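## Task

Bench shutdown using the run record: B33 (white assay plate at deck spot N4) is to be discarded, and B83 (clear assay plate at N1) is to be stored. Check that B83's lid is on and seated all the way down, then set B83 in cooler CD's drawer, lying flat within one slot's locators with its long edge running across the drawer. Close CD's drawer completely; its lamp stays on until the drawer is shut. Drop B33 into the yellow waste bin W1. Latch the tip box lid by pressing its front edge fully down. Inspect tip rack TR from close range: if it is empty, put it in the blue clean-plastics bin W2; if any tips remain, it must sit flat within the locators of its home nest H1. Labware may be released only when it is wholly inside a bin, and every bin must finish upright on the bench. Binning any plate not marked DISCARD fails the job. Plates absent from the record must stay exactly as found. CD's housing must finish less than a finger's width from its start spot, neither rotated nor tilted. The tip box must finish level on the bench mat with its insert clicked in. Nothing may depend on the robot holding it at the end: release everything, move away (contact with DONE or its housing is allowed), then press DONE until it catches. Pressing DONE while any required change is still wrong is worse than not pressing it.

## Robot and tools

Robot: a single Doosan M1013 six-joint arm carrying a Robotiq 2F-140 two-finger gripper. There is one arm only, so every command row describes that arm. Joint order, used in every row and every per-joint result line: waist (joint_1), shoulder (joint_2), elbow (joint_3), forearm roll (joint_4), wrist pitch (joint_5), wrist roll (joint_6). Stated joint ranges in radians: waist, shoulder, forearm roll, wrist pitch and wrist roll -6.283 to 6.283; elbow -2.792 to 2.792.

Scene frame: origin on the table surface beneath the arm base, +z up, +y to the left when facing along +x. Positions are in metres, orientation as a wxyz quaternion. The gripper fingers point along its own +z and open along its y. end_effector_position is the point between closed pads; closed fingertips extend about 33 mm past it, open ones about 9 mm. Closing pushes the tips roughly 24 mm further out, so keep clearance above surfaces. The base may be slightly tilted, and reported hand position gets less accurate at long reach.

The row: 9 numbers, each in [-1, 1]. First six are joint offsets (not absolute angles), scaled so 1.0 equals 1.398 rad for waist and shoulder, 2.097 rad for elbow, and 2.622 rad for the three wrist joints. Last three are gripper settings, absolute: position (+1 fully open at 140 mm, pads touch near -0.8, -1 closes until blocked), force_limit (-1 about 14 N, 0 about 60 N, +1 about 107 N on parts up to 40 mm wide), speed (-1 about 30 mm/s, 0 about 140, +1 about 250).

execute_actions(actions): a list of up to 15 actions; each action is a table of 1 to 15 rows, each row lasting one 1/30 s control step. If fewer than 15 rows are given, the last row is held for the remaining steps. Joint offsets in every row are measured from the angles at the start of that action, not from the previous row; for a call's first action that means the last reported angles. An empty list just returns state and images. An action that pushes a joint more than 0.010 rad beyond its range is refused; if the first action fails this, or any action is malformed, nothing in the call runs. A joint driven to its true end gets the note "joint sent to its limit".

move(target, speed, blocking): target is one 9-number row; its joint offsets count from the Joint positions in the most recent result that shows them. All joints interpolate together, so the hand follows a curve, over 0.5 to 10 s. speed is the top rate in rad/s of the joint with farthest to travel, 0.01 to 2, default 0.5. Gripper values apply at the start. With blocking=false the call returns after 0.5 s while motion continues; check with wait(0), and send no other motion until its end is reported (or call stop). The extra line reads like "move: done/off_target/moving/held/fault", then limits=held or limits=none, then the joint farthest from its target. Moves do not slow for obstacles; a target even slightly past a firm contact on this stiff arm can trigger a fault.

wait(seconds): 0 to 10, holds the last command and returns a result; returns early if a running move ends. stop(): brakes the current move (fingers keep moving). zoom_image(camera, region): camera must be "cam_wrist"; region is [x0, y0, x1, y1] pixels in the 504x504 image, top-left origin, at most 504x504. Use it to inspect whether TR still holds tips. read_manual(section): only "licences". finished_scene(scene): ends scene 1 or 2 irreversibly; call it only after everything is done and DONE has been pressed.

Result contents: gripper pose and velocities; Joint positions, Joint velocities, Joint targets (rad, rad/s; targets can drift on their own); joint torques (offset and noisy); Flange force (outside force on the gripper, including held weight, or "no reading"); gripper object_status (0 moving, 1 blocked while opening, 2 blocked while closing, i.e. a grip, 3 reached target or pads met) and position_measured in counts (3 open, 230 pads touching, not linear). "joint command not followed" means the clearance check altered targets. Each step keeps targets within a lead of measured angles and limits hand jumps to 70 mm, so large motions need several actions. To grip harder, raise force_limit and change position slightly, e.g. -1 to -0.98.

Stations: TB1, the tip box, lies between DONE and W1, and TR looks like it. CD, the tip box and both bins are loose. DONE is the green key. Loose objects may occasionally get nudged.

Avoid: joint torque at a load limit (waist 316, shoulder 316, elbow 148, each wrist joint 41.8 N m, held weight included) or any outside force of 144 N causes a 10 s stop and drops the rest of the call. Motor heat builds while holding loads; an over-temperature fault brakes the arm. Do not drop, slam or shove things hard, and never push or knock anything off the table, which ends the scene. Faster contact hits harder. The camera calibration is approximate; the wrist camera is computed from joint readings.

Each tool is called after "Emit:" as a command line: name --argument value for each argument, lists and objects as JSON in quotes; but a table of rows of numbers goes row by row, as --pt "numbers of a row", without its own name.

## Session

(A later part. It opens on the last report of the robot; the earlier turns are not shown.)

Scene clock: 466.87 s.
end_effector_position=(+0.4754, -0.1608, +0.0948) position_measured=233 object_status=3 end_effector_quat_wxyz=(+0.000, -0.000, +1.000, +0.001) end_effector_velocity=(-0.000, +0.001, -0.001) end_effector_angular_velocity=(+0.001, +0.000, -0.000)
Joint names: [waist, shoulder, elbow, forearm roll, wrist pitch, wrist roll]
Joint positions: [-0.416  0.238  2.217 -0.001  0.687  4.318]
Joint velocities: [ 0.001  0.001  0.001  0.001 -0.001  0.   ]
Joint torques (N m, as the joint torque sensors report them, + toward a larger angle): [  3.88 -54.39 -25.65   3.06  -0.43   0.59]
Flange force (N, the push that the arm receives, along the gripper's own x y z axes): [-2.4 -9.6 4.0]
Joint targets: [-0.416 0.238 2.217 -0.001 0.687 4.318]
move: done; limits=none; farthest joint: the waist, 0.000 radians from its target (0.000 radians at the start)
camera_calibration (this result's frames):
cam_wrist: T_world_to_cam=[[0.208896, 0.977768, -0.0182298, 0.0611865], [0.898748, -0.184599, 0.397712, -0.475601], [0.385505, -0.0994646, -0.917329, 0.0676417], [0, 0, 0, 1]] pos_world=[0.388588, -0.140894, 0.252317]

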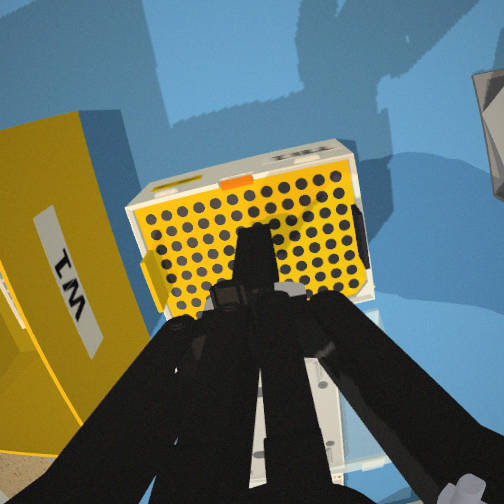

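Emit:
move --target '[0,0.0022,0.0006,0,-0.0016,0,-1,0,0]' --speed 0.01

Emit:
move --target '[0,0.0017,0.0004,0,-0.0012,0,-1,0,0]' --speed 0.01

Scene clock: 476.23 s.
end_effector_position=(+0.4753, -0.1607, +0.0929) position_measured=233 object_status=3 end_effector_quat_wxyz=(+0.000, -0.000, +1.000, +0.001) end_effector_velocity=(-0.000, -0.000, -0.001) end_effector_angular_velocity=(-0.000, +0.001, +0.001)
Joint names: [waist, shoulder, elbow, forearm roll, wrist pitch, wrist roll]
Joint positions: [-0.416  0.241  2.218 -0.001  0.683  4.318]
Joint velocities: [-0.     0.001  0.    -0.001 -0.    -0.   ]
Joint torques (N m, as the joint torque sensors report them, + toward a larger angle): [  3.58 -54.67 -25.68   2.96  -0.45   0.57]
Flange force (N, the push that the arm receives, along the gripper's own x y z axes): [-2.5 -9.3 4.4]
Joint targets: [-0.416 0.241 2.218 -0.001 0.683 4.318]
move: done; limits=none; farthest joint: the waist, 0.000 radians from its target (0.000 radians at the start)
camera_calibration (this result's frames):
cam_wrist: T_world_to_cam=[[0.208892, 0.977769, -0.0182023, 0.0611328], [0.898799, -0.184619, 0.397588, -0.474769], [0.385389, -0.0994133, -0.917383, 0.0659215], [0, 0, 0, 1]] pos_world=[0.388546, -0.140872, 0.250351]

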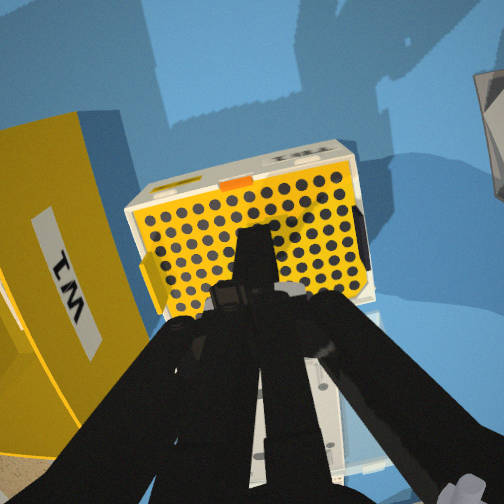

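Scene clock: 476.93 s.
end_effector_position=(+0.4753, -0.1607, +0.0914) position_measured=233 object_status=3 end_effector_quat_wxyz=(+0.000, -0.000, +1.000, +0.001) end_effector_velocity=(-0.001, +0.001, -0.001) end_effector_angular_velocity=(+0.001, +0.001, -0.001)
Joint names: [waist, shoulder, elbow, forearm roll, wrist pitch, wrist roll]
Joint positions: [-0.416  0.244  2.219 -0.001  0.68   4.318]
Joint velocities: [0.    0.001 0.001 0.001 0.    0.   ]
Joint torques (N m, as the joint torque sensors report them, + toward a larger angle): [  2.18 -54.31 -25.91   2.95  -0.41   0.76]
Flange force (N, the push that the arm receives, along the gripper's own x y z axes): [-2.6 -6.9 4.7]
Joint targets: [-0.416 0.244 2.219 -0.001 0.680 4.318]
move: done; limits=none; farthest joint: the waist, 0.000 radians from its target (0.000 radians at the start)
camera_calibration (this result's frames):
cam_wrist: T_world_to_cam=[[0.20889, 0.97777, -0.018188, 0.0611046], [0.898824, -0.184629, 0.397527, -0.4742], [0.385332, -0.0993871, -0.91741, 0.0645923], [0, 0, 0, 1]] pos_world=[0.388568, -0.140878, 0.248876]

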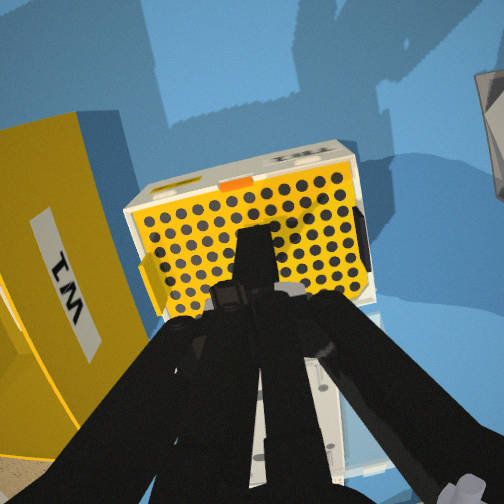

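Emit:
move --target '[0,0.0017,0.0004,0,-0.0012,0,-1,0,0]' --speed 0.01

Emit:
move --target '[0,0.0011,0.0003,0,-0.0008,0,-1,0,0]' --speed 0.01

Scene clock: 480.73 s.
end_effector_position=(+0.4753, -0.1607, +0.0899) position_measured=233 object_status=3 end_effector_quat_wxyz=(+0.000, -0.000, +1.000, +0.001) end_effector_velocity=(-0.000, -0.000, -0.001) end_effector_angular_velocity=(+0.001, +0.002, -0.001)
Joint names: [waist, shoulder, elbow, forearm roll, wrist pitch, wrist roll]
Joint positions: [-0.416  0.246  2.22  -0.001  0.677  4.318]
Joint velocities: [-0.001  0.002  0.     0.    -0.    -0.   ]
Joint torques (N m, as the joint torque sensors report them, + toward a larger angle): [  3.12 -54.95 -25.37   2.87  -0.29   0.65]
Flange force (N, the push that the arm receives, along the gripper's own x y z axes): [-3.2 -8.9 5.1]
Joint targets: [-0.416 0.246 2.220 -0.001 0.677 4.318]
move: done; limits=none; farthest joint: the waist, 0.000 radians from its target (0.000 radians at the start)
camera_calibration (this result's frames):
cam_wrist: T_world_to_cam=[[0.208887, 0.977771, -0.0181739, 0.0610757], [0.898849, -0.184639, 0.397466, -0.473627], [0.385275, -0.0993611, -0.917437, 0.0632657], [0, 0, 0, 1]] pos_world=[0.388587, -0.140882, 0.247403]

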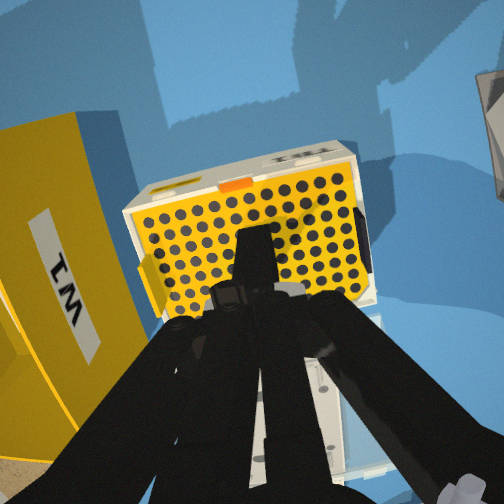

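Scene clock: 481.43 s.
end_effector_position=(+0.4753, -0.1607, +0.0889) position_measured=233 object_status=3 end_effector_quat_wxyz=(+0.000, -0.000, +1.000, +0.001) end_effector_velocity=(+0.000, +0.000, +0.000) end_effector_angular_velocity=(+0.000, -0.000, +0.000)
Joint names: [waist, shoulder, elbow, forearm roll, wrist pitch, wrist roll]
Joint positions: [-0.416  0.247  2.22  -0.001  0.675  4.318]
Joint velocities: [ 0.001  0.    -0.     0.001 -0.    -0.   ]
Joint torques (N m, as the joint torque sensors report them, + toward a larger angle): [  3.07 -54.6  -25.77   2.81  -0.39   0.56]
Flange force (N, the push that the arm receives, along the gripper's own x y z axes): [-1.8 -7.8 3.8]
Joint targets: [-0.416 0.247 2.220 -0.001 0.675 4.318]
move: done; limits=none; farthest joint: the waist, 0.000 radians from its target (0.000 radians at the start)
camera_calibration (this result's frames):
cam_wrist: T_world_to_cam=[[0.208885, 0.977772, -0.0181604, 0.0610477], [0.898874, -0.184649, 0.397404, -0.473205], [0.385217, -0.0993355, -0.917464, 0.0624113], [0, 0, 0, 1]] pos_world=[0.388558, -0.140868, 0.246422]

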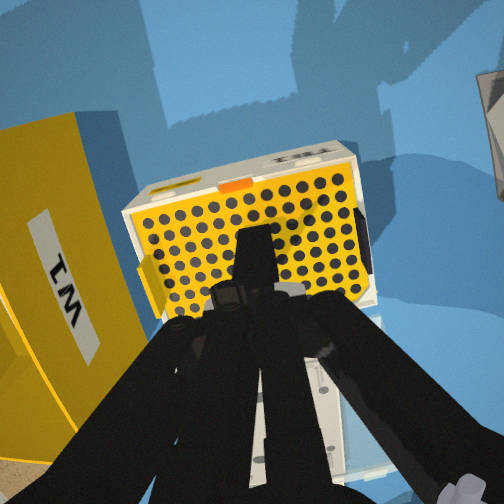

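Emit:
move --target '[0,0.0011,0.0003,0,-0.0008,0,-1,0,0]' --speed 0.01

Emit:
move --target '[0,0.0011,0.0003,0,-0.0008,0,-1,0,0]' --speed 0.01

Scene clock: 485.40 s.
end_effector_position=(+0.4753, -0.1607, +0.0879) position_measured=233 object_status=3 end_effector_quat_wxyz=(+0.000, -0.000, +1.000, +0.001) end_effector_velocity=(-0.000, -0.000, +0.000) end_effector_angular_velocity=(-0.000, -0.000, +0.000)
Joint names: [waist, shoulder, elbow, forearm roll, wrist pitch, wrist roll]
Joint positions: [-0.416  0.249  2.221 -0.001  0.672  4.318]
Joint velocities: [-0. -0.  0. -0. -0. -0.]
Joint torques (N m, as the joint torque sensors report them, + toward a larger angle): [  3.19 -54.77 -25.54   2.79  -0.43   0.7 ]
Flange force (N, the push that the arm receives, along the gripper's own x y z axes): [-2.0 -8.8 3.9]
Joint targets: [-0.416 0.249 2.221 -0.001 0.672 4.318]
move: done; limits=none; farthest joint: the waist, 0.000 radians from its target (0.000 radians at the start)
camera_calibration (this result's frames):
cam_wrist: T_world_to_cam=[[0.208883, 0.977772, -0.0181463, 0.0610187], [0.898899, -0.184659, 0.397342, -0.472781], [0.385159, -0.0993097, -0.917491, 0.0615582], [0, 0, 0, 1]] pos_world=[0.388527, -0.140852, 0.245442]

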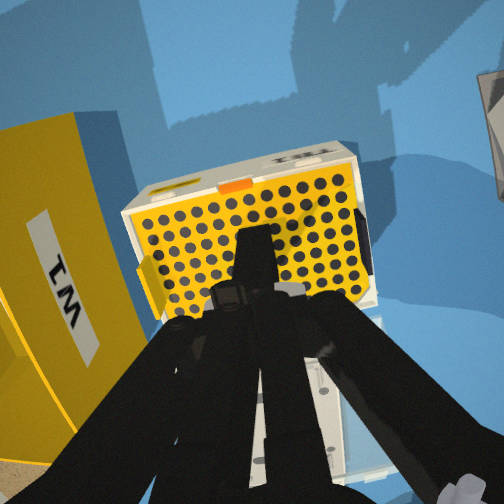

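Scene clock: 486.10 s.
end_effector_position=(+0.4752, -0.1607, +0.0869) position_measured=233 object_status=3 end_effector_quat_wxyz=(+0.000, -0.000, +1.000, +0.001) end_effector_velocity=(-0.000, +0.001, -0.000) end_effector_angular_velocity=(+0.000, +0.000, -0.000)
Joint names: [waist, shoulder, elbow, forearm roll, wrist pitch, wrist roll]
Joint positions: [-0.416  0.25   2.221 -0.001  0.67   4.318]
Joint velocities: [ 0.    -0.001  0.001  0.001 -0.     0.   ]
Joint torques (N m, as the joint torque sensors report them, + toward a larger angle): [  2.73 -55.01 -25.51   2.81  -0.32   0.63]
Flange force (N, the push that the arm receives, along the gripper's own x y z axes): [-2.6 -7.8 4.6]
Joint targets: [-0.416 0.250 2.221 -0.001 0.670 4.318]
move: done; limits=none; farthest joint: the waist, 0.000 radians from its target (0.000 radians at the start)
camera_calibration (this result's frames):
cam_wrist: T_world_to_cam=[[0.208881, 0.977773, -0.0181326, 0.0609898], [0.898925, -0.184669, 0.39728, -0.472355], [0.385101, -0.0992842, -0.917518, 0.0607064], [0, 0, 0, 1]] pos_world=[0.388494, -0.140836, 0.244463]

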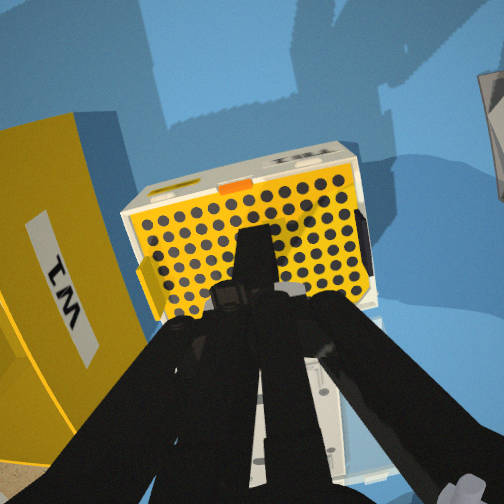

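Emit:
move --target '[0,0.0011,0.0003,0,-0.0008,0,-1,0,0]' --speed 0.01

Emit:
move --target '[0,0.0008,0.0002,0,-0.0006,0,-1,0,0]' --speed 0.01

Scene clock: 490.80 s.
end_effector_position=(+0.4752, -0.1606, +0.0859) position_measured=233 object_status=3 end_effector_quat_wxyz=(+0.000, -0.000, +1.000, +0.001) end_effector_velocity=(-0.000, -0.000, -0.000) end_effector_angular_velocity=(+0.000, +0.000, +0.000)
Joint names: [waist, shoulder, elbow, forearm roll, wrist pitch, wrist roll]
Joint positions: [-0.416  0.252  2.222 -0.001  0.668  4.318]
Joint velocities: [-0.  0. -0. -0. -0. -0.]
Joint torques (N m, as the joint torque sensors report them, + toward a larger angle): [  2.85 -55.65 -25.42   2.81  -0.38   0.59]
Flange force (N, the push that the arm receives, along the gripper's own x y z axes): [-3.2 -8.0 5.1]
Joint targets: [-0.416 0.252 2.222 -0.001 0.668 4.318]
move: done; limits=none; farthest joint: the waist, 0.000 radians from its target (0.000 radians at the start)
camera_calibration (this result's frames):
cam_wrist: T_world_to_cam=[[0.208879, 0.977774, -0.0181191, 0.0609606], [0.89895, -0.184679, 0.397219, -0.471929], [0.385044, -0.0992588, -0.917545, 0.0598557], [0, 0, 0, 1]] pos_world=[0.38846, -0.14082, 0.243484]

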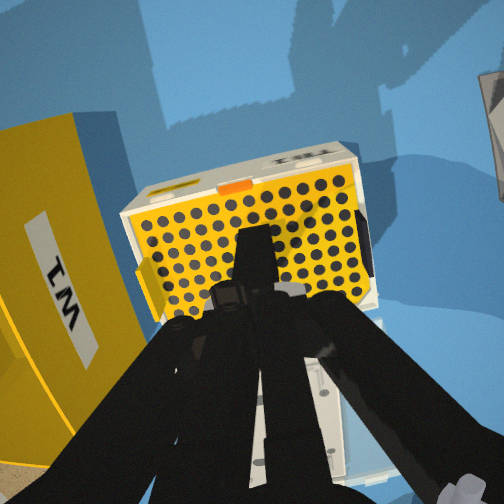

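Scene clock: 491.50 s.
end_effector_position=(+0.4752, -0.1607, +0.0853) position_measured=233 object_status=3 end_effector_quat_wxyz=(+0.000, -0.000, +1.000, +0.001) end_effector_velocity=(-0.000, +0.001, -0.000) end_effector_angular_velocity=(+0.001, -0.001, -0.000)
Joint names: [waist, shoulder, elbow, forearm roll, wrist pitch, wrist roll]
Joint positions: [-0.416  0.253  2.222 -0.001  0.667  4.318]
Joint velocities: [ 0.001 -0.     0.001  0.001 -0.001  0.   ]
Joint torques (N m, as the joint torque sensors report them, + toward a larger angle): [  2.36 -38.88 -19.31   2.92  -3.05   0.59]
Flange force (N, the push that the arm receives, along the gripper's own x y z axes): [4.9 -4.1 -30.8]
Joint targets: [-0.416 0.253 2.222 -0.001 0.667 4.318]
move: done; limits=none; farthest joint: the waist, 0.000 radians from its target (0.000 radians at the start)
camera_calibration (this result's frames):
cam_wrist: T_world_to_cam=[[0.20888, 0.977773, -0.0181396, 0.0609549], [0.898908, -0.184661, 0.397323, -0.471687], [0.385142, -0.0992985, -0.9175, 0.0591886], [0, 0, 0, 1]] pos_world=[0.388475, -0.140825, 0.242823]

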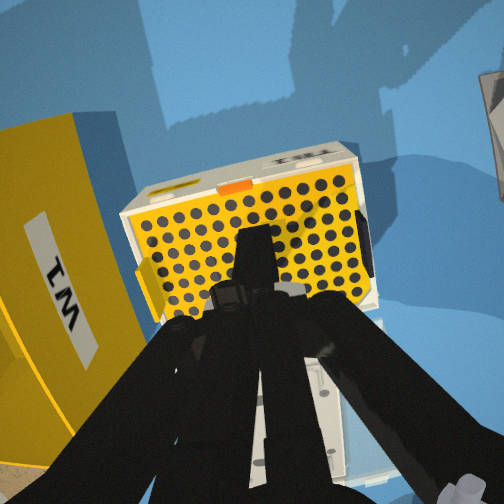

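Emit:
move --target '[0.02,-0.11,-0.085,0,0.1266,0.01,-1,0,0]' --speed 0.3

Emit:
move --target '[0.041,0.1166,-0.0767,0,-0.001,0.022,-1,0,0]' --speed 0.3

Emit:
move --target '[0,0.0591,0.0298,0,-0.0553,0,-1,0,0]' --speed 0.2

Emit:
move --target '[-0.035,-0.075,0.07,0,-0.016,-0.019,-1,0,0]' --speed 0.05

Scene clock: 504.20 s.
end_effector_position=(+0.5079, -0.1586, +0.2386) position_measured=233 object_status=3 end_effector_quat_wxyz=(+0.000, -0.001, +1.000, +0.001) end_effector_velocity=(+0.001, -0.000, +0.001) end_effector_angular_velocity=(-0.001, -0.002, +0.000)
Joint names: [waist, shoulder, elbow, forearm roll, wrist pitch, wrist roll]
Joint positions: [-0.389  0.099  2.044 -0.001  0.999  4.344]
Joint velocities: [ 0.    -0.    -0.003  0.     0.    -0.   ]
Joint torques (N m, as the joint torque sensors report them, + toward a larger angle): [  3.16 -49.39 -34.78   3.88  -0.54   0.59]
Flange force (N, the push that the arm receives, along the gripper's own x y z axes): [-3.9 -8.5 2.1]
Joint targets: [-0.389 0.099 2.044 -0.001 0.999 4.344]
move: done; limits=none; farthest joint: the waist, 0.000 radians from its target (0.028 radians at the start)
camera_calibration (this result's frames):
cam_wrist: T_world_to_cam=[[0.207337, 0.978098, -0.0183315, 0.0557783], [0.899166, -0.183157, 0.397434, -0.561561], [0.385372, -0.098886, -0.917448, 0.187397], [0, 0, 0, 1]] pos_world=[0.421154, -0.138879, 0.396133]

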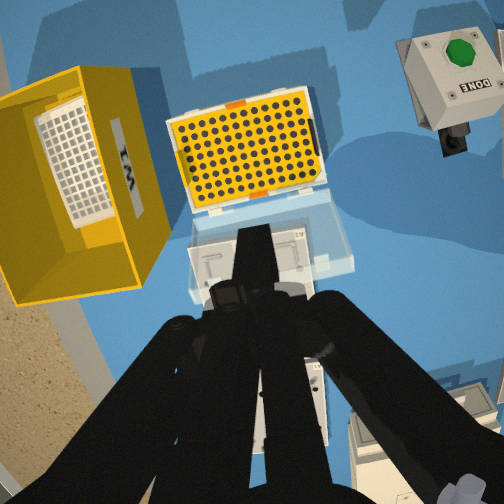

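Scene clock: 505.13 s.
end_effector_position=(+0.6103, -0.1593, +0.2196) position_measured=233 object_status=3 end_effector_quat_wxyz=(+0.001, -0.001, +1.000, +0.001) end_effector_velocity=(+0.002, -0.000, +0.001) end_effector_angular_velocity=(-0.002, -0.002, +0.001)
Joint names: [waist, shoulder, elbow, forearm roll, wrist pitch, wrist roll]
Joint positions: [-0.331  0.262  1.883 -0.001  0.996  4.402]
Joint velocities: [ 0.001  0.001 -0.003 -0.002 -0.001  0.   ]
Joint torques (N m, as the joint torque sensors report them, + toward a larger angle): [  2.67 -67.08 -34.49   3.87  -0.32   0.66]
Flange force (N, the push that the arm receives, along the gripper's own x y z axes): [-7.0 -7.0 3.7]
Joint targets: [-0.331 0.262 1.883 -0.001 0.996 4.402]
move: done; limits=none; farthest joint: the waist, 0.000 radians from its target (0.057 radians at the start)
camera_calibration (this result's frames):
cam_wrist: T_world_to_cam=[[0.207689, 0.978022, -0.0184132, 0.034666], [0.898907, -0.183397, 0.39791, -0.646148], [0.385788, -0.0991933, -0.91724, 0.130102], [0, 0, 0, 1]] pos_world=[0.523435, -0.1395, 0.377081]

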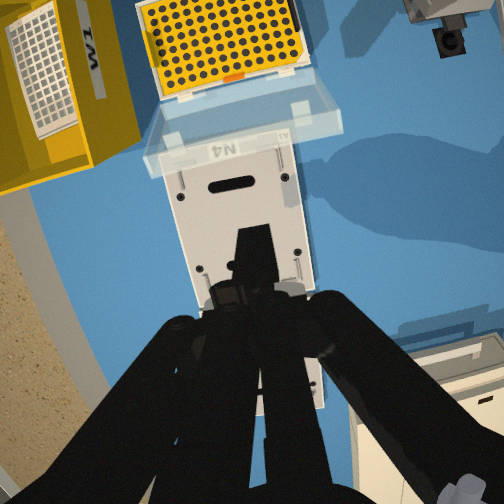

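Scene clock: 506.20 s.
end_effector_position=(+0.6103, -0.1591, +0.1397) position_measured=233 object_status=3 end_effector_quat_wxyz=(+0.001, -0.001, +1.000, +0.001) end_effector_velocity=(-0.001, +0.000, -0.001) end_effector_angular_velocity=(+0.001, +0.003, +0.001)
Joint names: [waist, shoulder, elbow, forearm roll, wrist pitch, wrist roll]
Joint positions: [-0.331  0.345  1.946 -0.001  0.851  4.402]
Joint velocities: [ 0.     0.002  0.001 -0.     0.001 -0.   ]
Joint torques (N m, as the joint torque sensors report them, + toward a larger angle): [  2.67 -69.91 -31.37   3.42  -0.45   0.54]
Flange force (N, the push that the arm receives, along the gripper's own x y z axes): [-3.8 -6.2 3.8]
Joint targets: [-0.331 0.345 1.946 -0.001 0.851 4.402]
move: done; limits=none; farthest joint: the waist, 0.000 radians from its target (0.000 radians at the start)
camera_calibration (this result's frames):
cam_wrist: T_world_to_cam=[[0.207601, 0.978042, -0.0183424, 0.0330573], [0.89896, -0.183355, 0.39781, -0.614383], [0.385711, -0.0990749, -0.917285, 0.0568597], [0, 0, 0, 1]] pos_world=[0.523511, -0.139348, 0.29717]

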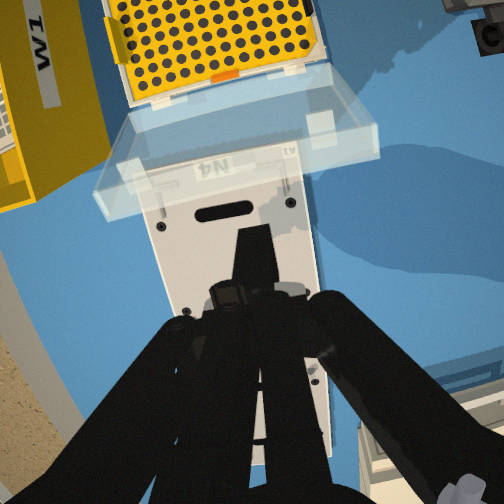

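Scene clock: 509.40 s.
end_effector_position=(+0.5288, -0.1614, +0.1410) position_measured=233 object_status=3 end_effector_quat_wxyz=(+0.000, -0.001, +1.000, +0.001) end_effector_velocity=(+0.001, -0.000, +0.002) end_effector_angular_velocity=(-0.001, -0.004, -0.001)
Joint names: [waist, shoulder, elbow, forearm roll, wrist pitch, wrist roll]
Joint positions: [-0.38   0.24   2.093 -0.001  0.809  4.352]
Joint velocities: [-0.    -0.002 -0.002  0.001 -0.001 -0.   ]
Joint torques (N m, as the joint torque sensors report them, + toward a larger angle): [  2.52 -58.97 -30.16   3.41  -0.4    0.6 ]
Flange force (N, the push that the arm receives, along the gripper's own x y z axes): [-3.7 -6.8 3.8]
Joint targets: [-0.380 0.240 2.093 -0.001 0.809 4.352]
move: done; limits=none; farthest joint: the waist, 0.000 radians from its target (0.049 radians at the start)
camera_calibration (this result's frames):
cam_wrist: T_world_to_cam=[[0.206726, 0.978228, -0.0183141, 0.0527508], [0.899128, -0.182562, 0.397793, -0.541951], [0.385789, -0.0987007, -0.917292, 0.0893301], [0, 0, 0, 1]] pos_world=[0.441916, -0.141725, 0.298493]

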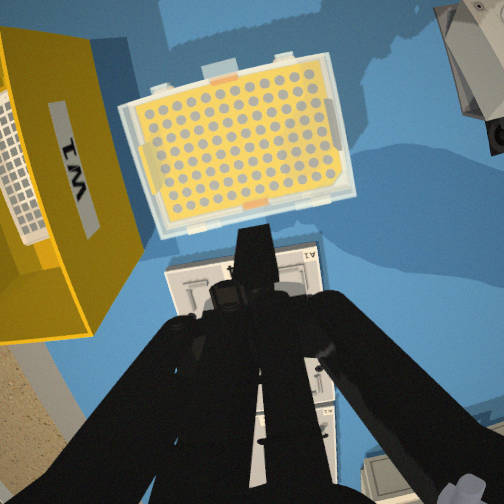

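Emit:
move --target '[-0.0396,-0.0552,0.0772,0,-0.0325,-0.031,-1,0,0]' --speed 0.12

Emit:
move --target '[0,0.0046,0.0013,0,-0.0035,0,-1,0,0]' --speed 0.01

Emit:
move --target '[0,0.0034,0.001,0,-0.0026,0,-1,0,0]' --speed 0.01

Scene clock: 518.07 s.
end_effector_position=(+0.4451, -0.1579, +0.1176) position_measured=233 object_status=3 end_effector_quat_wxyz=(+0.001, -0.014, +1.000, +0.001) end_effector_velocity=(-0.002, -0.000, -0.001) end_effector_angular_velocity=(-0.001, +0.003, +0.001)
Joint names: [waist, shoulder, elbow, forearm roll, wrist pitch, wrist roll]
Joint positions: [-0.435  0.163  2.254 -0.001  0.724  4.271]
Joint velocities: [-0.001  0.001  0.002 -0.002 -0.    -0.   ]
Joint torques (N m, as the joint torque sensors report them, + toward a larger angle): [  2.84 -49.21 -27.88   3.19  -0.55   0.55]
Flange force (N, the push that the arm receives, along the gripper's own x y z axes): [-3.0 -8.9 6.9]
Joint targets: [-0.435 0.163 2.255 -0.001 0.724 4.271]
move: done; limits=none; farthest joint: the waist, 0.000 radians from its target (0.055 radians at the start)
camera_calibration (this result's frames):
cam_wrist: T_world_to_cam=[[0.181298, 0.983256, -0.0183887, 0.0783018], [0.903375, -0.159122, 0.398238, -0.455019], [0.388644, -0.0888118, -0.917098, 0.100786], [0, 0, 0, 1]] pos_world=[0.357687, -0.140443, 0.275076]

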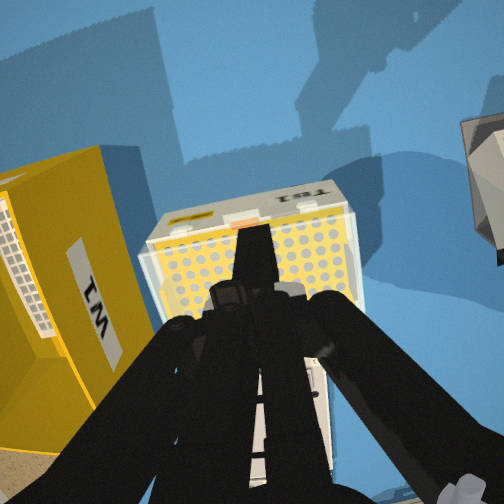

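Scene clock: 519.20 s.
end_effector_position=(+0.4452, -0.1579, +0.1136) position_measured=233 object_status=3 end_effector_quat_wxyz=(+0.001, -0.014, +1.000, +0.001) end_effector_velocity=(+0.001, -0.000, +0.001) end_effector_angular_velocity=(-0.001, -0.003, -0.000)
Joint names: [waist, shoulder, elbow, forearm roll, wrist pitch, wrist roll]
Joint positions: [-0.435  0.169  2.257 -0.001  0.715  4.271]
Joint velocities: [-0.    -0.002  0.    -0.    -0.001  0.   ]
Joint torques (N m, as the joint torque sensors report them, + toward a larger angle): [  2.53 -48.81 -26.98   2.97  -0.41   0.57]
Flange force (N, the push that the arm receives, along the gripper's own x y z axes): [-2.6 -7.7 4.2]
Joint targets: [-0.435 0.169 2.257 -0.001 0.715 4.271]
move: done; limits=none; farthest joint: the waist, 0.000 radians from its target (0.000 radians at the start)
camera_calibration (this result's frames):
cam_wrist: T_world_to_cam=[[0.181292, 0.983257, -0.0183888, 0.0782443], [0.903368, -0.159114, 0.398257, -0.453497], [0.388663, -0.0888129, -0.91709, 0.0970473], [0, 0, 0, 1]] pos_world=[0.357771, -0.140473, 0.271048]

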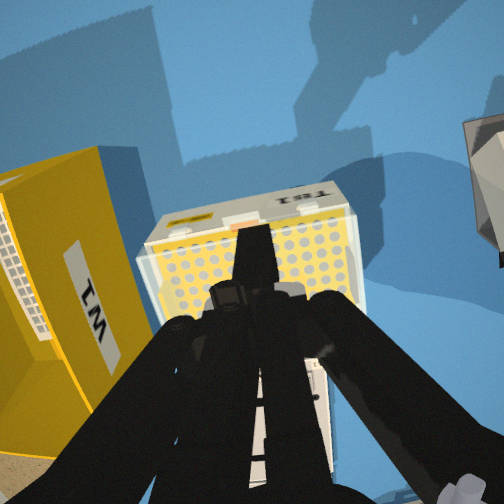

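Scene clock: 520.10 s.
end_effector_position=(+0.4452, -0.1579, +0.1106) position_measured=233 object_status=3 end_effector_quat_wxyz=(+0.001, -0.014, +1.000, +0.001) end_effector_velocity=(-0.001, +0.000, -0.000) end_effector_angular_velocity=(+0.001, +0.001, -0.001)
Joint names: [waist, shoulder, elbow, forearm roll, wrist pitch, wrist roll]
Joint positions: [-0.435  0.174  2.259 -0.001  0.708  4.271]
Joint velocities: [-0.    -0.     0.001  0.001 -0.    -0.   ]
Joint torques (N m, as the joint torque sensors report them, + toward a larger angle): [  3.02 -48.68 -26.9    3.    -0.47   0.46]
Flange force (N, the push that the arm receives, along the gripper's own x y z axes): [-2.3 -8.6 5.2]
Joint targets: [-0.435 0.174 2.259 -0.001 0.708 4.271]
move: done; limits=none; farthest joint: the waist, 0.000 radians from its target (0.000 radians at the start)
camera_calibration (this result's frames):
cam_wrist: T_world_to_cam=[[0.181289, 0.983258, -0.0183778, 0.0781814], [0.90338, -0.159118, 0.398228, -0.452303], [0.388637, -0.0887964, -0.917102, 0.0943153], [0, 0, 0, 1]] pos_world=[0.357774, -0.140467, 0.268054]

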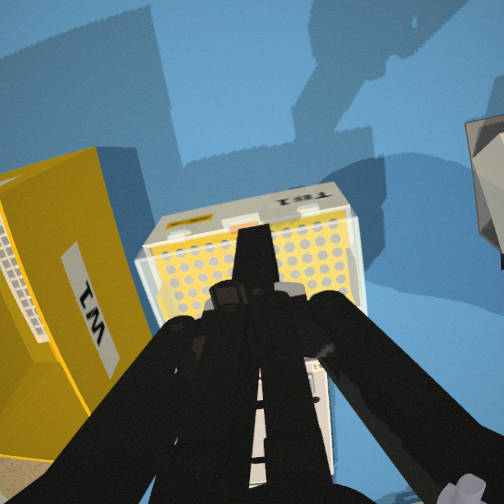

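Emit:
move --target '[0,0.0023,0.0007,0,-0.0018,0,-1,0,0]' --speed 0.01

Emit:
move --target '[0,0.0017,0.0005,0,-0.0013,0,-1,0,0]' --speed 0.01

Scene clock: 526.83 s.
end_effector_position=(+0.4452, -0.1579, +0.1086) position_measured=233 object_status=3 end_effector_quat_wxyz=(+0.001, -0.014, +1.000, +0.001) end_effector_velocity=(-0.001, +0.000, -0.001) end_effector_angular_velocity=(+0.001, +0.002, -0.001)
Joint names: [waist, shoulder, elbow, forearm roll, wrist pitch, wrist roll]
Joint positions: [-0.435  0.177  2.261 -0.001  0.703  4.271]
Joint velocities: [-0.001  0.001  0.001  0.     0.     0.   ]
Joint torques (N m, as the joint torque sensors report them, + toward a larger angle): [  3.08 -46.96 -27.11   3.25  -1.23   0.48]
Flange force (N, the push that the arm receives, along the gripper's own x y z axes): [0.9 -7.6 0.2]
Joint targets: [-0.435 0.177 2.261 -0.001 0.703 4.271]
move: done; limits=none; farthest joint: the waist, 0.000 radians from its target (0.000 radians at the start)
camera_calibration (this result's frames):
cam_wrist: T_world_to_cam=[[0.181287, 0.983258, -0.0183808, 0.078135], [0.903371, -0.159113, 0.39825, -0.45147], [0.388658, -0.0888022, -0.917093, 0.0924417], [0, 0, 0, 1]] pos_world=[0.357752, -0.140453, 0.266012]

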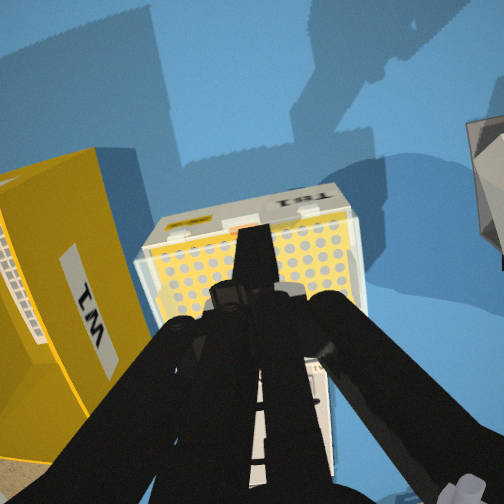

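Scene clock: 527.53 s.
end_effector_position=(+0.4451, -0.1579, +0.1071) position_measured=233 object_status=3 end_effector_quat_wxyz=(+0.001, -0.014, +1.000, +0.001) end_effector_velocity=(+0.000, -0.001, +0.000) end_effector_angular_velocity=(-0.002, -0.001, +0.001)
Joint names: [waist, shoulder, elbow, forearm roll, wrist pitch, wrist roll]
Joint positions: [-0.435  0.18   2.262 -0.001  0.7    4.271]
Joint velocities: [-0.    -0.001  0.    -0.001 -0.001 -0.   ]
Joint torques (N m, as the joint torque sensors report them, + toward a larger angle): [  3.44 -49.05 -26.75   3.01  -0.41   0.63]
Flange force (N, the push that the arm receives, along the gripper's own x y z axes): [-1.5 -9.6 4.9]
Joint targets: [-0.435 0.180 2.262 -0.001 0.700 4.271]
move: done; limits=none; farthest joint: the waist, 0.000 radians from its target (0.000 radians at the start)
camera_calibration (this result's frames):
cam_wrist: T_world_to_cam=[[0.181286, 0.983259, -0.0183757, 0.0781008], [0.903377, -0.159115, 0.398237, -0.450863], [0.388646, -0.0887948, -0.917098, 0.0910843], [0, 0, 0, 1]] pos_world=[0.357741, -0.140445, 0.264519]

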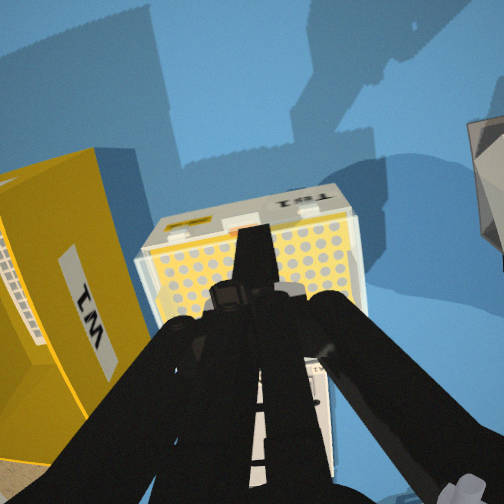

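Snapped. One more small press to confirm.

Emit:
move --target '[0,0.0011,0.0003,0,-0.0008,0,-1,0,0]' --speed 0.01

Scene clock: 533.77 s.
end_effector_position=(+0.4451, -0.1579, +0.1061) position_measured=233 object_status=3 end_effector_quat_wxyz=(+0.001, -0.014, +1.000, +0.001) end_effector_velocity=(+0.000, -0.000, +0.001) end_effector_angular_velocity=(-0.001, +0.000, +0.001)
Joint names: [waist, shoulder, elbow, forearm roll, wrist pitch, wrist roll]
Joint positions: [-0.435  0.181  2.262 -0.001  0.698  4.271]
Joint velocities: [ 0.    -0.001 -0.001 -0.001  0.002  0.   ]
Joint torques (N m, as the joint torque sensors report them, + toward a larger angle): [  3.17 -48.38 -26.54   3.04  -0.45   0.6 ]
Flange force (N, the push that the arm receives, along the gripper's own x y z axes): [-1.0 -8.7 3.2]
Joint targets: [-0.435 0.181 2.262 -0.001 0.698 4.271]
move: done; limits=none; farthest joint: the waist, 0.000 radians from its target (0.000 radians at the start)
camera_calibration (this result's frames):
cam_wrist: T_world_to_cam=[[0.181283, 0.98326, -0.0183589, 0.0780779], [0.903402, -0.159125, 0.398176, -0.450482], [0.388589, -0.088768, -0.917125, 0.0902522], [0, 0, 0, 1]] pos_world=[0.357741, -0.140442, 0.263577]

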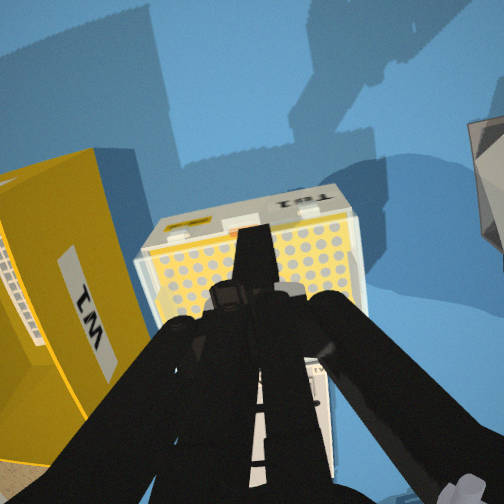

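Emit:
move --target '[0,-0.04,-0.012,0,0.031,0,-1,0,0]' --speed 0.2

Emit:
move --target '[0.292,-0.0797,0.038,0,0.0121,0.1667,-1,0,0]' --speed 0.4

Scene clock: 542.03 s.
end_effector_position=(+0.4443, -0.1576, +0.1419) position_measured=233 object_status=3 end_effector_quat_wxyz=(+0.001, -0.014, +1.000, +0.001) end_effector_velocity=(+0.000, +0.000, +0.000) end_effector_angular_velocity=(+0.001, +0.000, -0.000)
Joint names: [waist, shoulder, elbow, forearm roll, wrist pitch, wrist roll]
Joint positions: [-0.435  0.125  2.237 -0.001  0.779  4.271]
Joint velocities: [ 0.001  0.    -0.001  0.001  0.001 -0.   ]
Joint torques (N m, as the joint torque sensors report them, + toward a larger angle): [  2.57 -44.55 -29.13   3.2   -0.34   0.57]
Flange force (N, the push that the arm receives, along the gripper's own x y z axes): [-0.9 -7.2 2.9]
Joint targets: [-0.435 0.125 2.237 -0.001 0.779 4.271]
move: done; limits=none; farthest joint: the waist, 0.000 radians from its target (0.000 radians at the start)
camera_calibration (this result's frames):
cam_wrist: T_world_to_cam=[[0.181316, 0.983254, -0.0183513, 0.0786101], [0.903478, -0.159177, 0.397983, -0.463974], [0.388397, -0.0887406, -0.917209, 0.123495], [0, 0, 0, 1]] pos_world=[0.356972, -0.140189, 0.299367]

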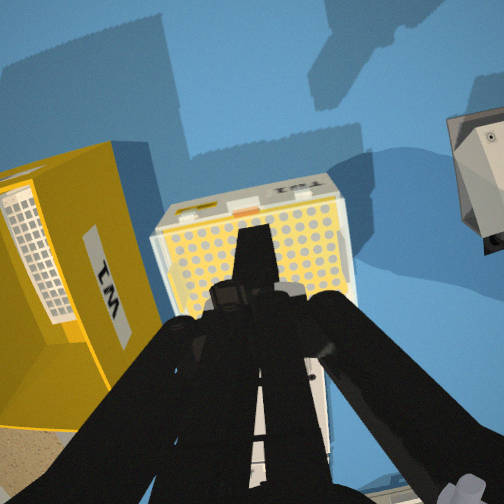

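Scene clock: 543.57 s.
end_effector_position=(+0.4139, +0.0320, +0.1596) position_measured=233 object_status=3 end_effector_quat_wxyz=(+0.001, +0.000, +1.000, +0.001) end_effector_velocity=(-0.000, +0.000, -0.000) end_effector_angular_velocity=(-0.000, -0.000, +0.001)
Joint names: [waist, shoulder, elbow, forearm roll, wrist pitch, wrist roll]
Joint positions: [-0.027  0.014  2.317 -0.001  0.811  4.708]
Joint velocities: [ 0.001 -0.001  0.001 -0.    -0.001  0.   ]
Joint torques (N m, as the joint torque sensors report them, + toward a larger angle): [  2.46 -34.76 -29.54   3.46  -0.43   0.6 ]
Flange force (N, the push that the arm receives, along the gripper's own x y z axes): [-6.2 -6.9 3.6]
Joint targets: [-0.027 0.014 2.317 -0.001 0.811 4.708]
move: done; limits=none; farthest joint: the waist, 0.001 radians from its target (0.409 radians at the start)
camera_calibration (this result's frames):
cam_wrist: T_world_to_cam=[[0.20953, 0.977631, -0.0183156, -0.113497], [0.898461, -0.185103, 0.398127, -0.41046], [0.385831, -0.0998753, -0.917148, 0.169811], [0, 0, 0, 1]] pos_world=[0.327045, 0.0519405, 0.317079]

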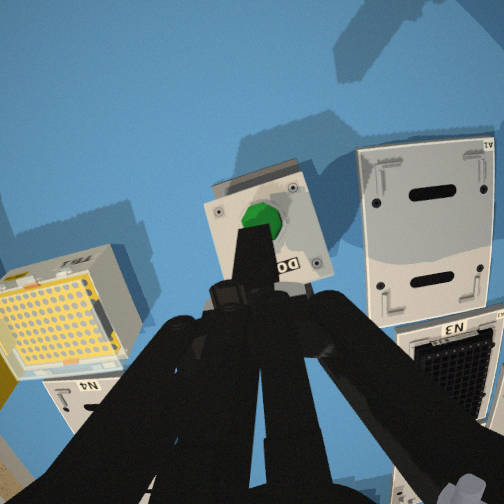

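Emit:
move --target '[0.005,0.0587,0.02,0,-0.0473,0,-1,0,0]' --speed 0.08

Emit:
move --target '[0,0.0052,0.0014,0,-0.0039,0,-1,0,0]' --speed 0.01

Emit:
move --target '[0,0.0039,0.001,0,-0.0029,0,-1,0,0]' --speed 0.01

Scene clock: 550.87 s.
end_effector_position=(+0.4138, +0.0350, +0.1097) position_measured=233 object_status=3 end_effector_quat_wxyz=(+0.001, -0.003, +1.000, +0.001) end_effector_velocity=(-0.000, -0.000, -0.000) end_effector_angular_velocity=(-0.001, +0.000, +0.001)
Joint names: [waist, shoulder, elbow, forearm roll, wrist pitch, wrist roll]
Joint positions: [-0.02   0.096  2.359 -0.001  0.687  4.708]
Joint velocities: [-0.    -0.     0.001 -0.001 -0.001  0.   ]
Joint torques (N m, as the joint torque sensors report them, + toward a larger angle): [  3.06 -36.16 -24.37   2.99  -0.66   0.75]
Flange force (N, the push that the arm receives, along the gripper's own x y z axes): [-3.0 -8.7 -3.9]
Joint targets: [-0.020 0.096 2.359 -0.001 0.687 4.708]
move: done; limits=none; farthest joint: the waist, 0.000 radians from its target (0.007 radians at the start)
camera_calibration (this result's frames):
cam_wrist: T_world_to_cam=[[0.202667, 0.979077, -0.0182598, -0.114532], [0.899729, -0.178817, 0.398135, -0.390665], [0.38654, -0.0971178, -0.917145, 0.123979], [0, 0, 0, 1]] pos_world=[0.326782, 0.0543186, 0.267153]

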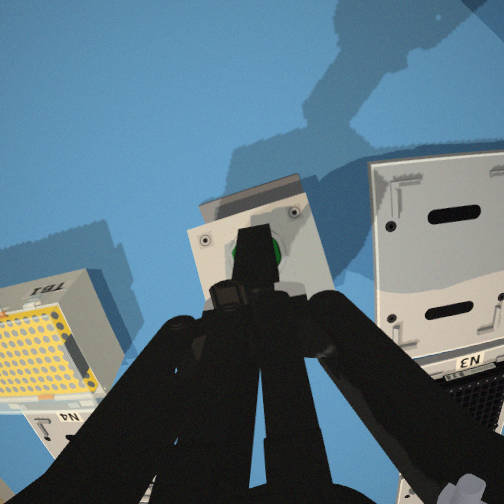

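Scene clock: 551.33 s.
end_effector_position=(+0.4138, +0.0350, +0.1079) position_measured=233 object_status=3 end_effector_quat_wxyz=(+0.001, -0.003, +1.000, +0.001) end_effector_velocity=(-0.000, -0.000, -0.000) end_effector_angular_velocity=(-0.001, +0.000, +0.001)
Joint names: [waist, shoulder, elbow, forearm roll, wrist pitch, wrist roll]
Joint positions: [-0.02   0.099  2.36  -0.001  0.682  4.708]
Joint velocities: [ 0.     0.     0.    -0.001 -0.    -0.   ]
Joint torques (N m, as the joint torque sensors report them, + toward a larger angle): no reading
Flange force (N, the push that the arm receives, along the gripper's own x y z axes): no reading
move: unfinished (the scene ended)
camera_calibration (this result's frames):
cam_wrist: T_world_to_cam=[[0.202664, 0.979078, -0.0182571, -0.114575], [0.899729, -0.178815, 0.398137, -0.389967], [0.386542, -0.0971144, -0.917144, 0.122287], [0, 0, 0, 1]] pos_world=[0.326816, 0.0543223, 0.265324]
The task's run has ended: the event that ends the task has happened. This ends this scene only. If you have not yet called finished_scene for this scene, call it to go on to the next scene.

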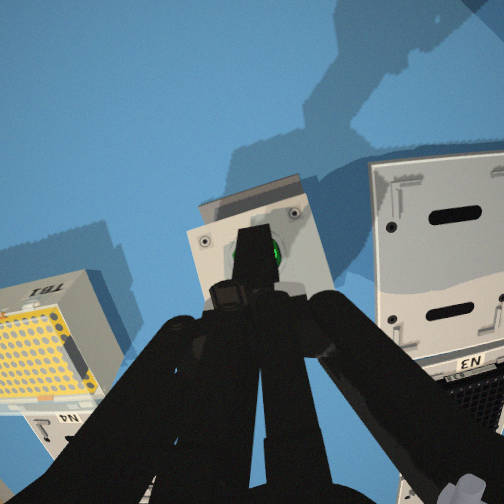

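The task's run has ended: the event that ends the task has happened. This scene is finished. If you have not yet called finished_scene for this scene, call it to go on to the next scene.

Emit:
finished_scene --scene 1

The scene is finished: the task was done.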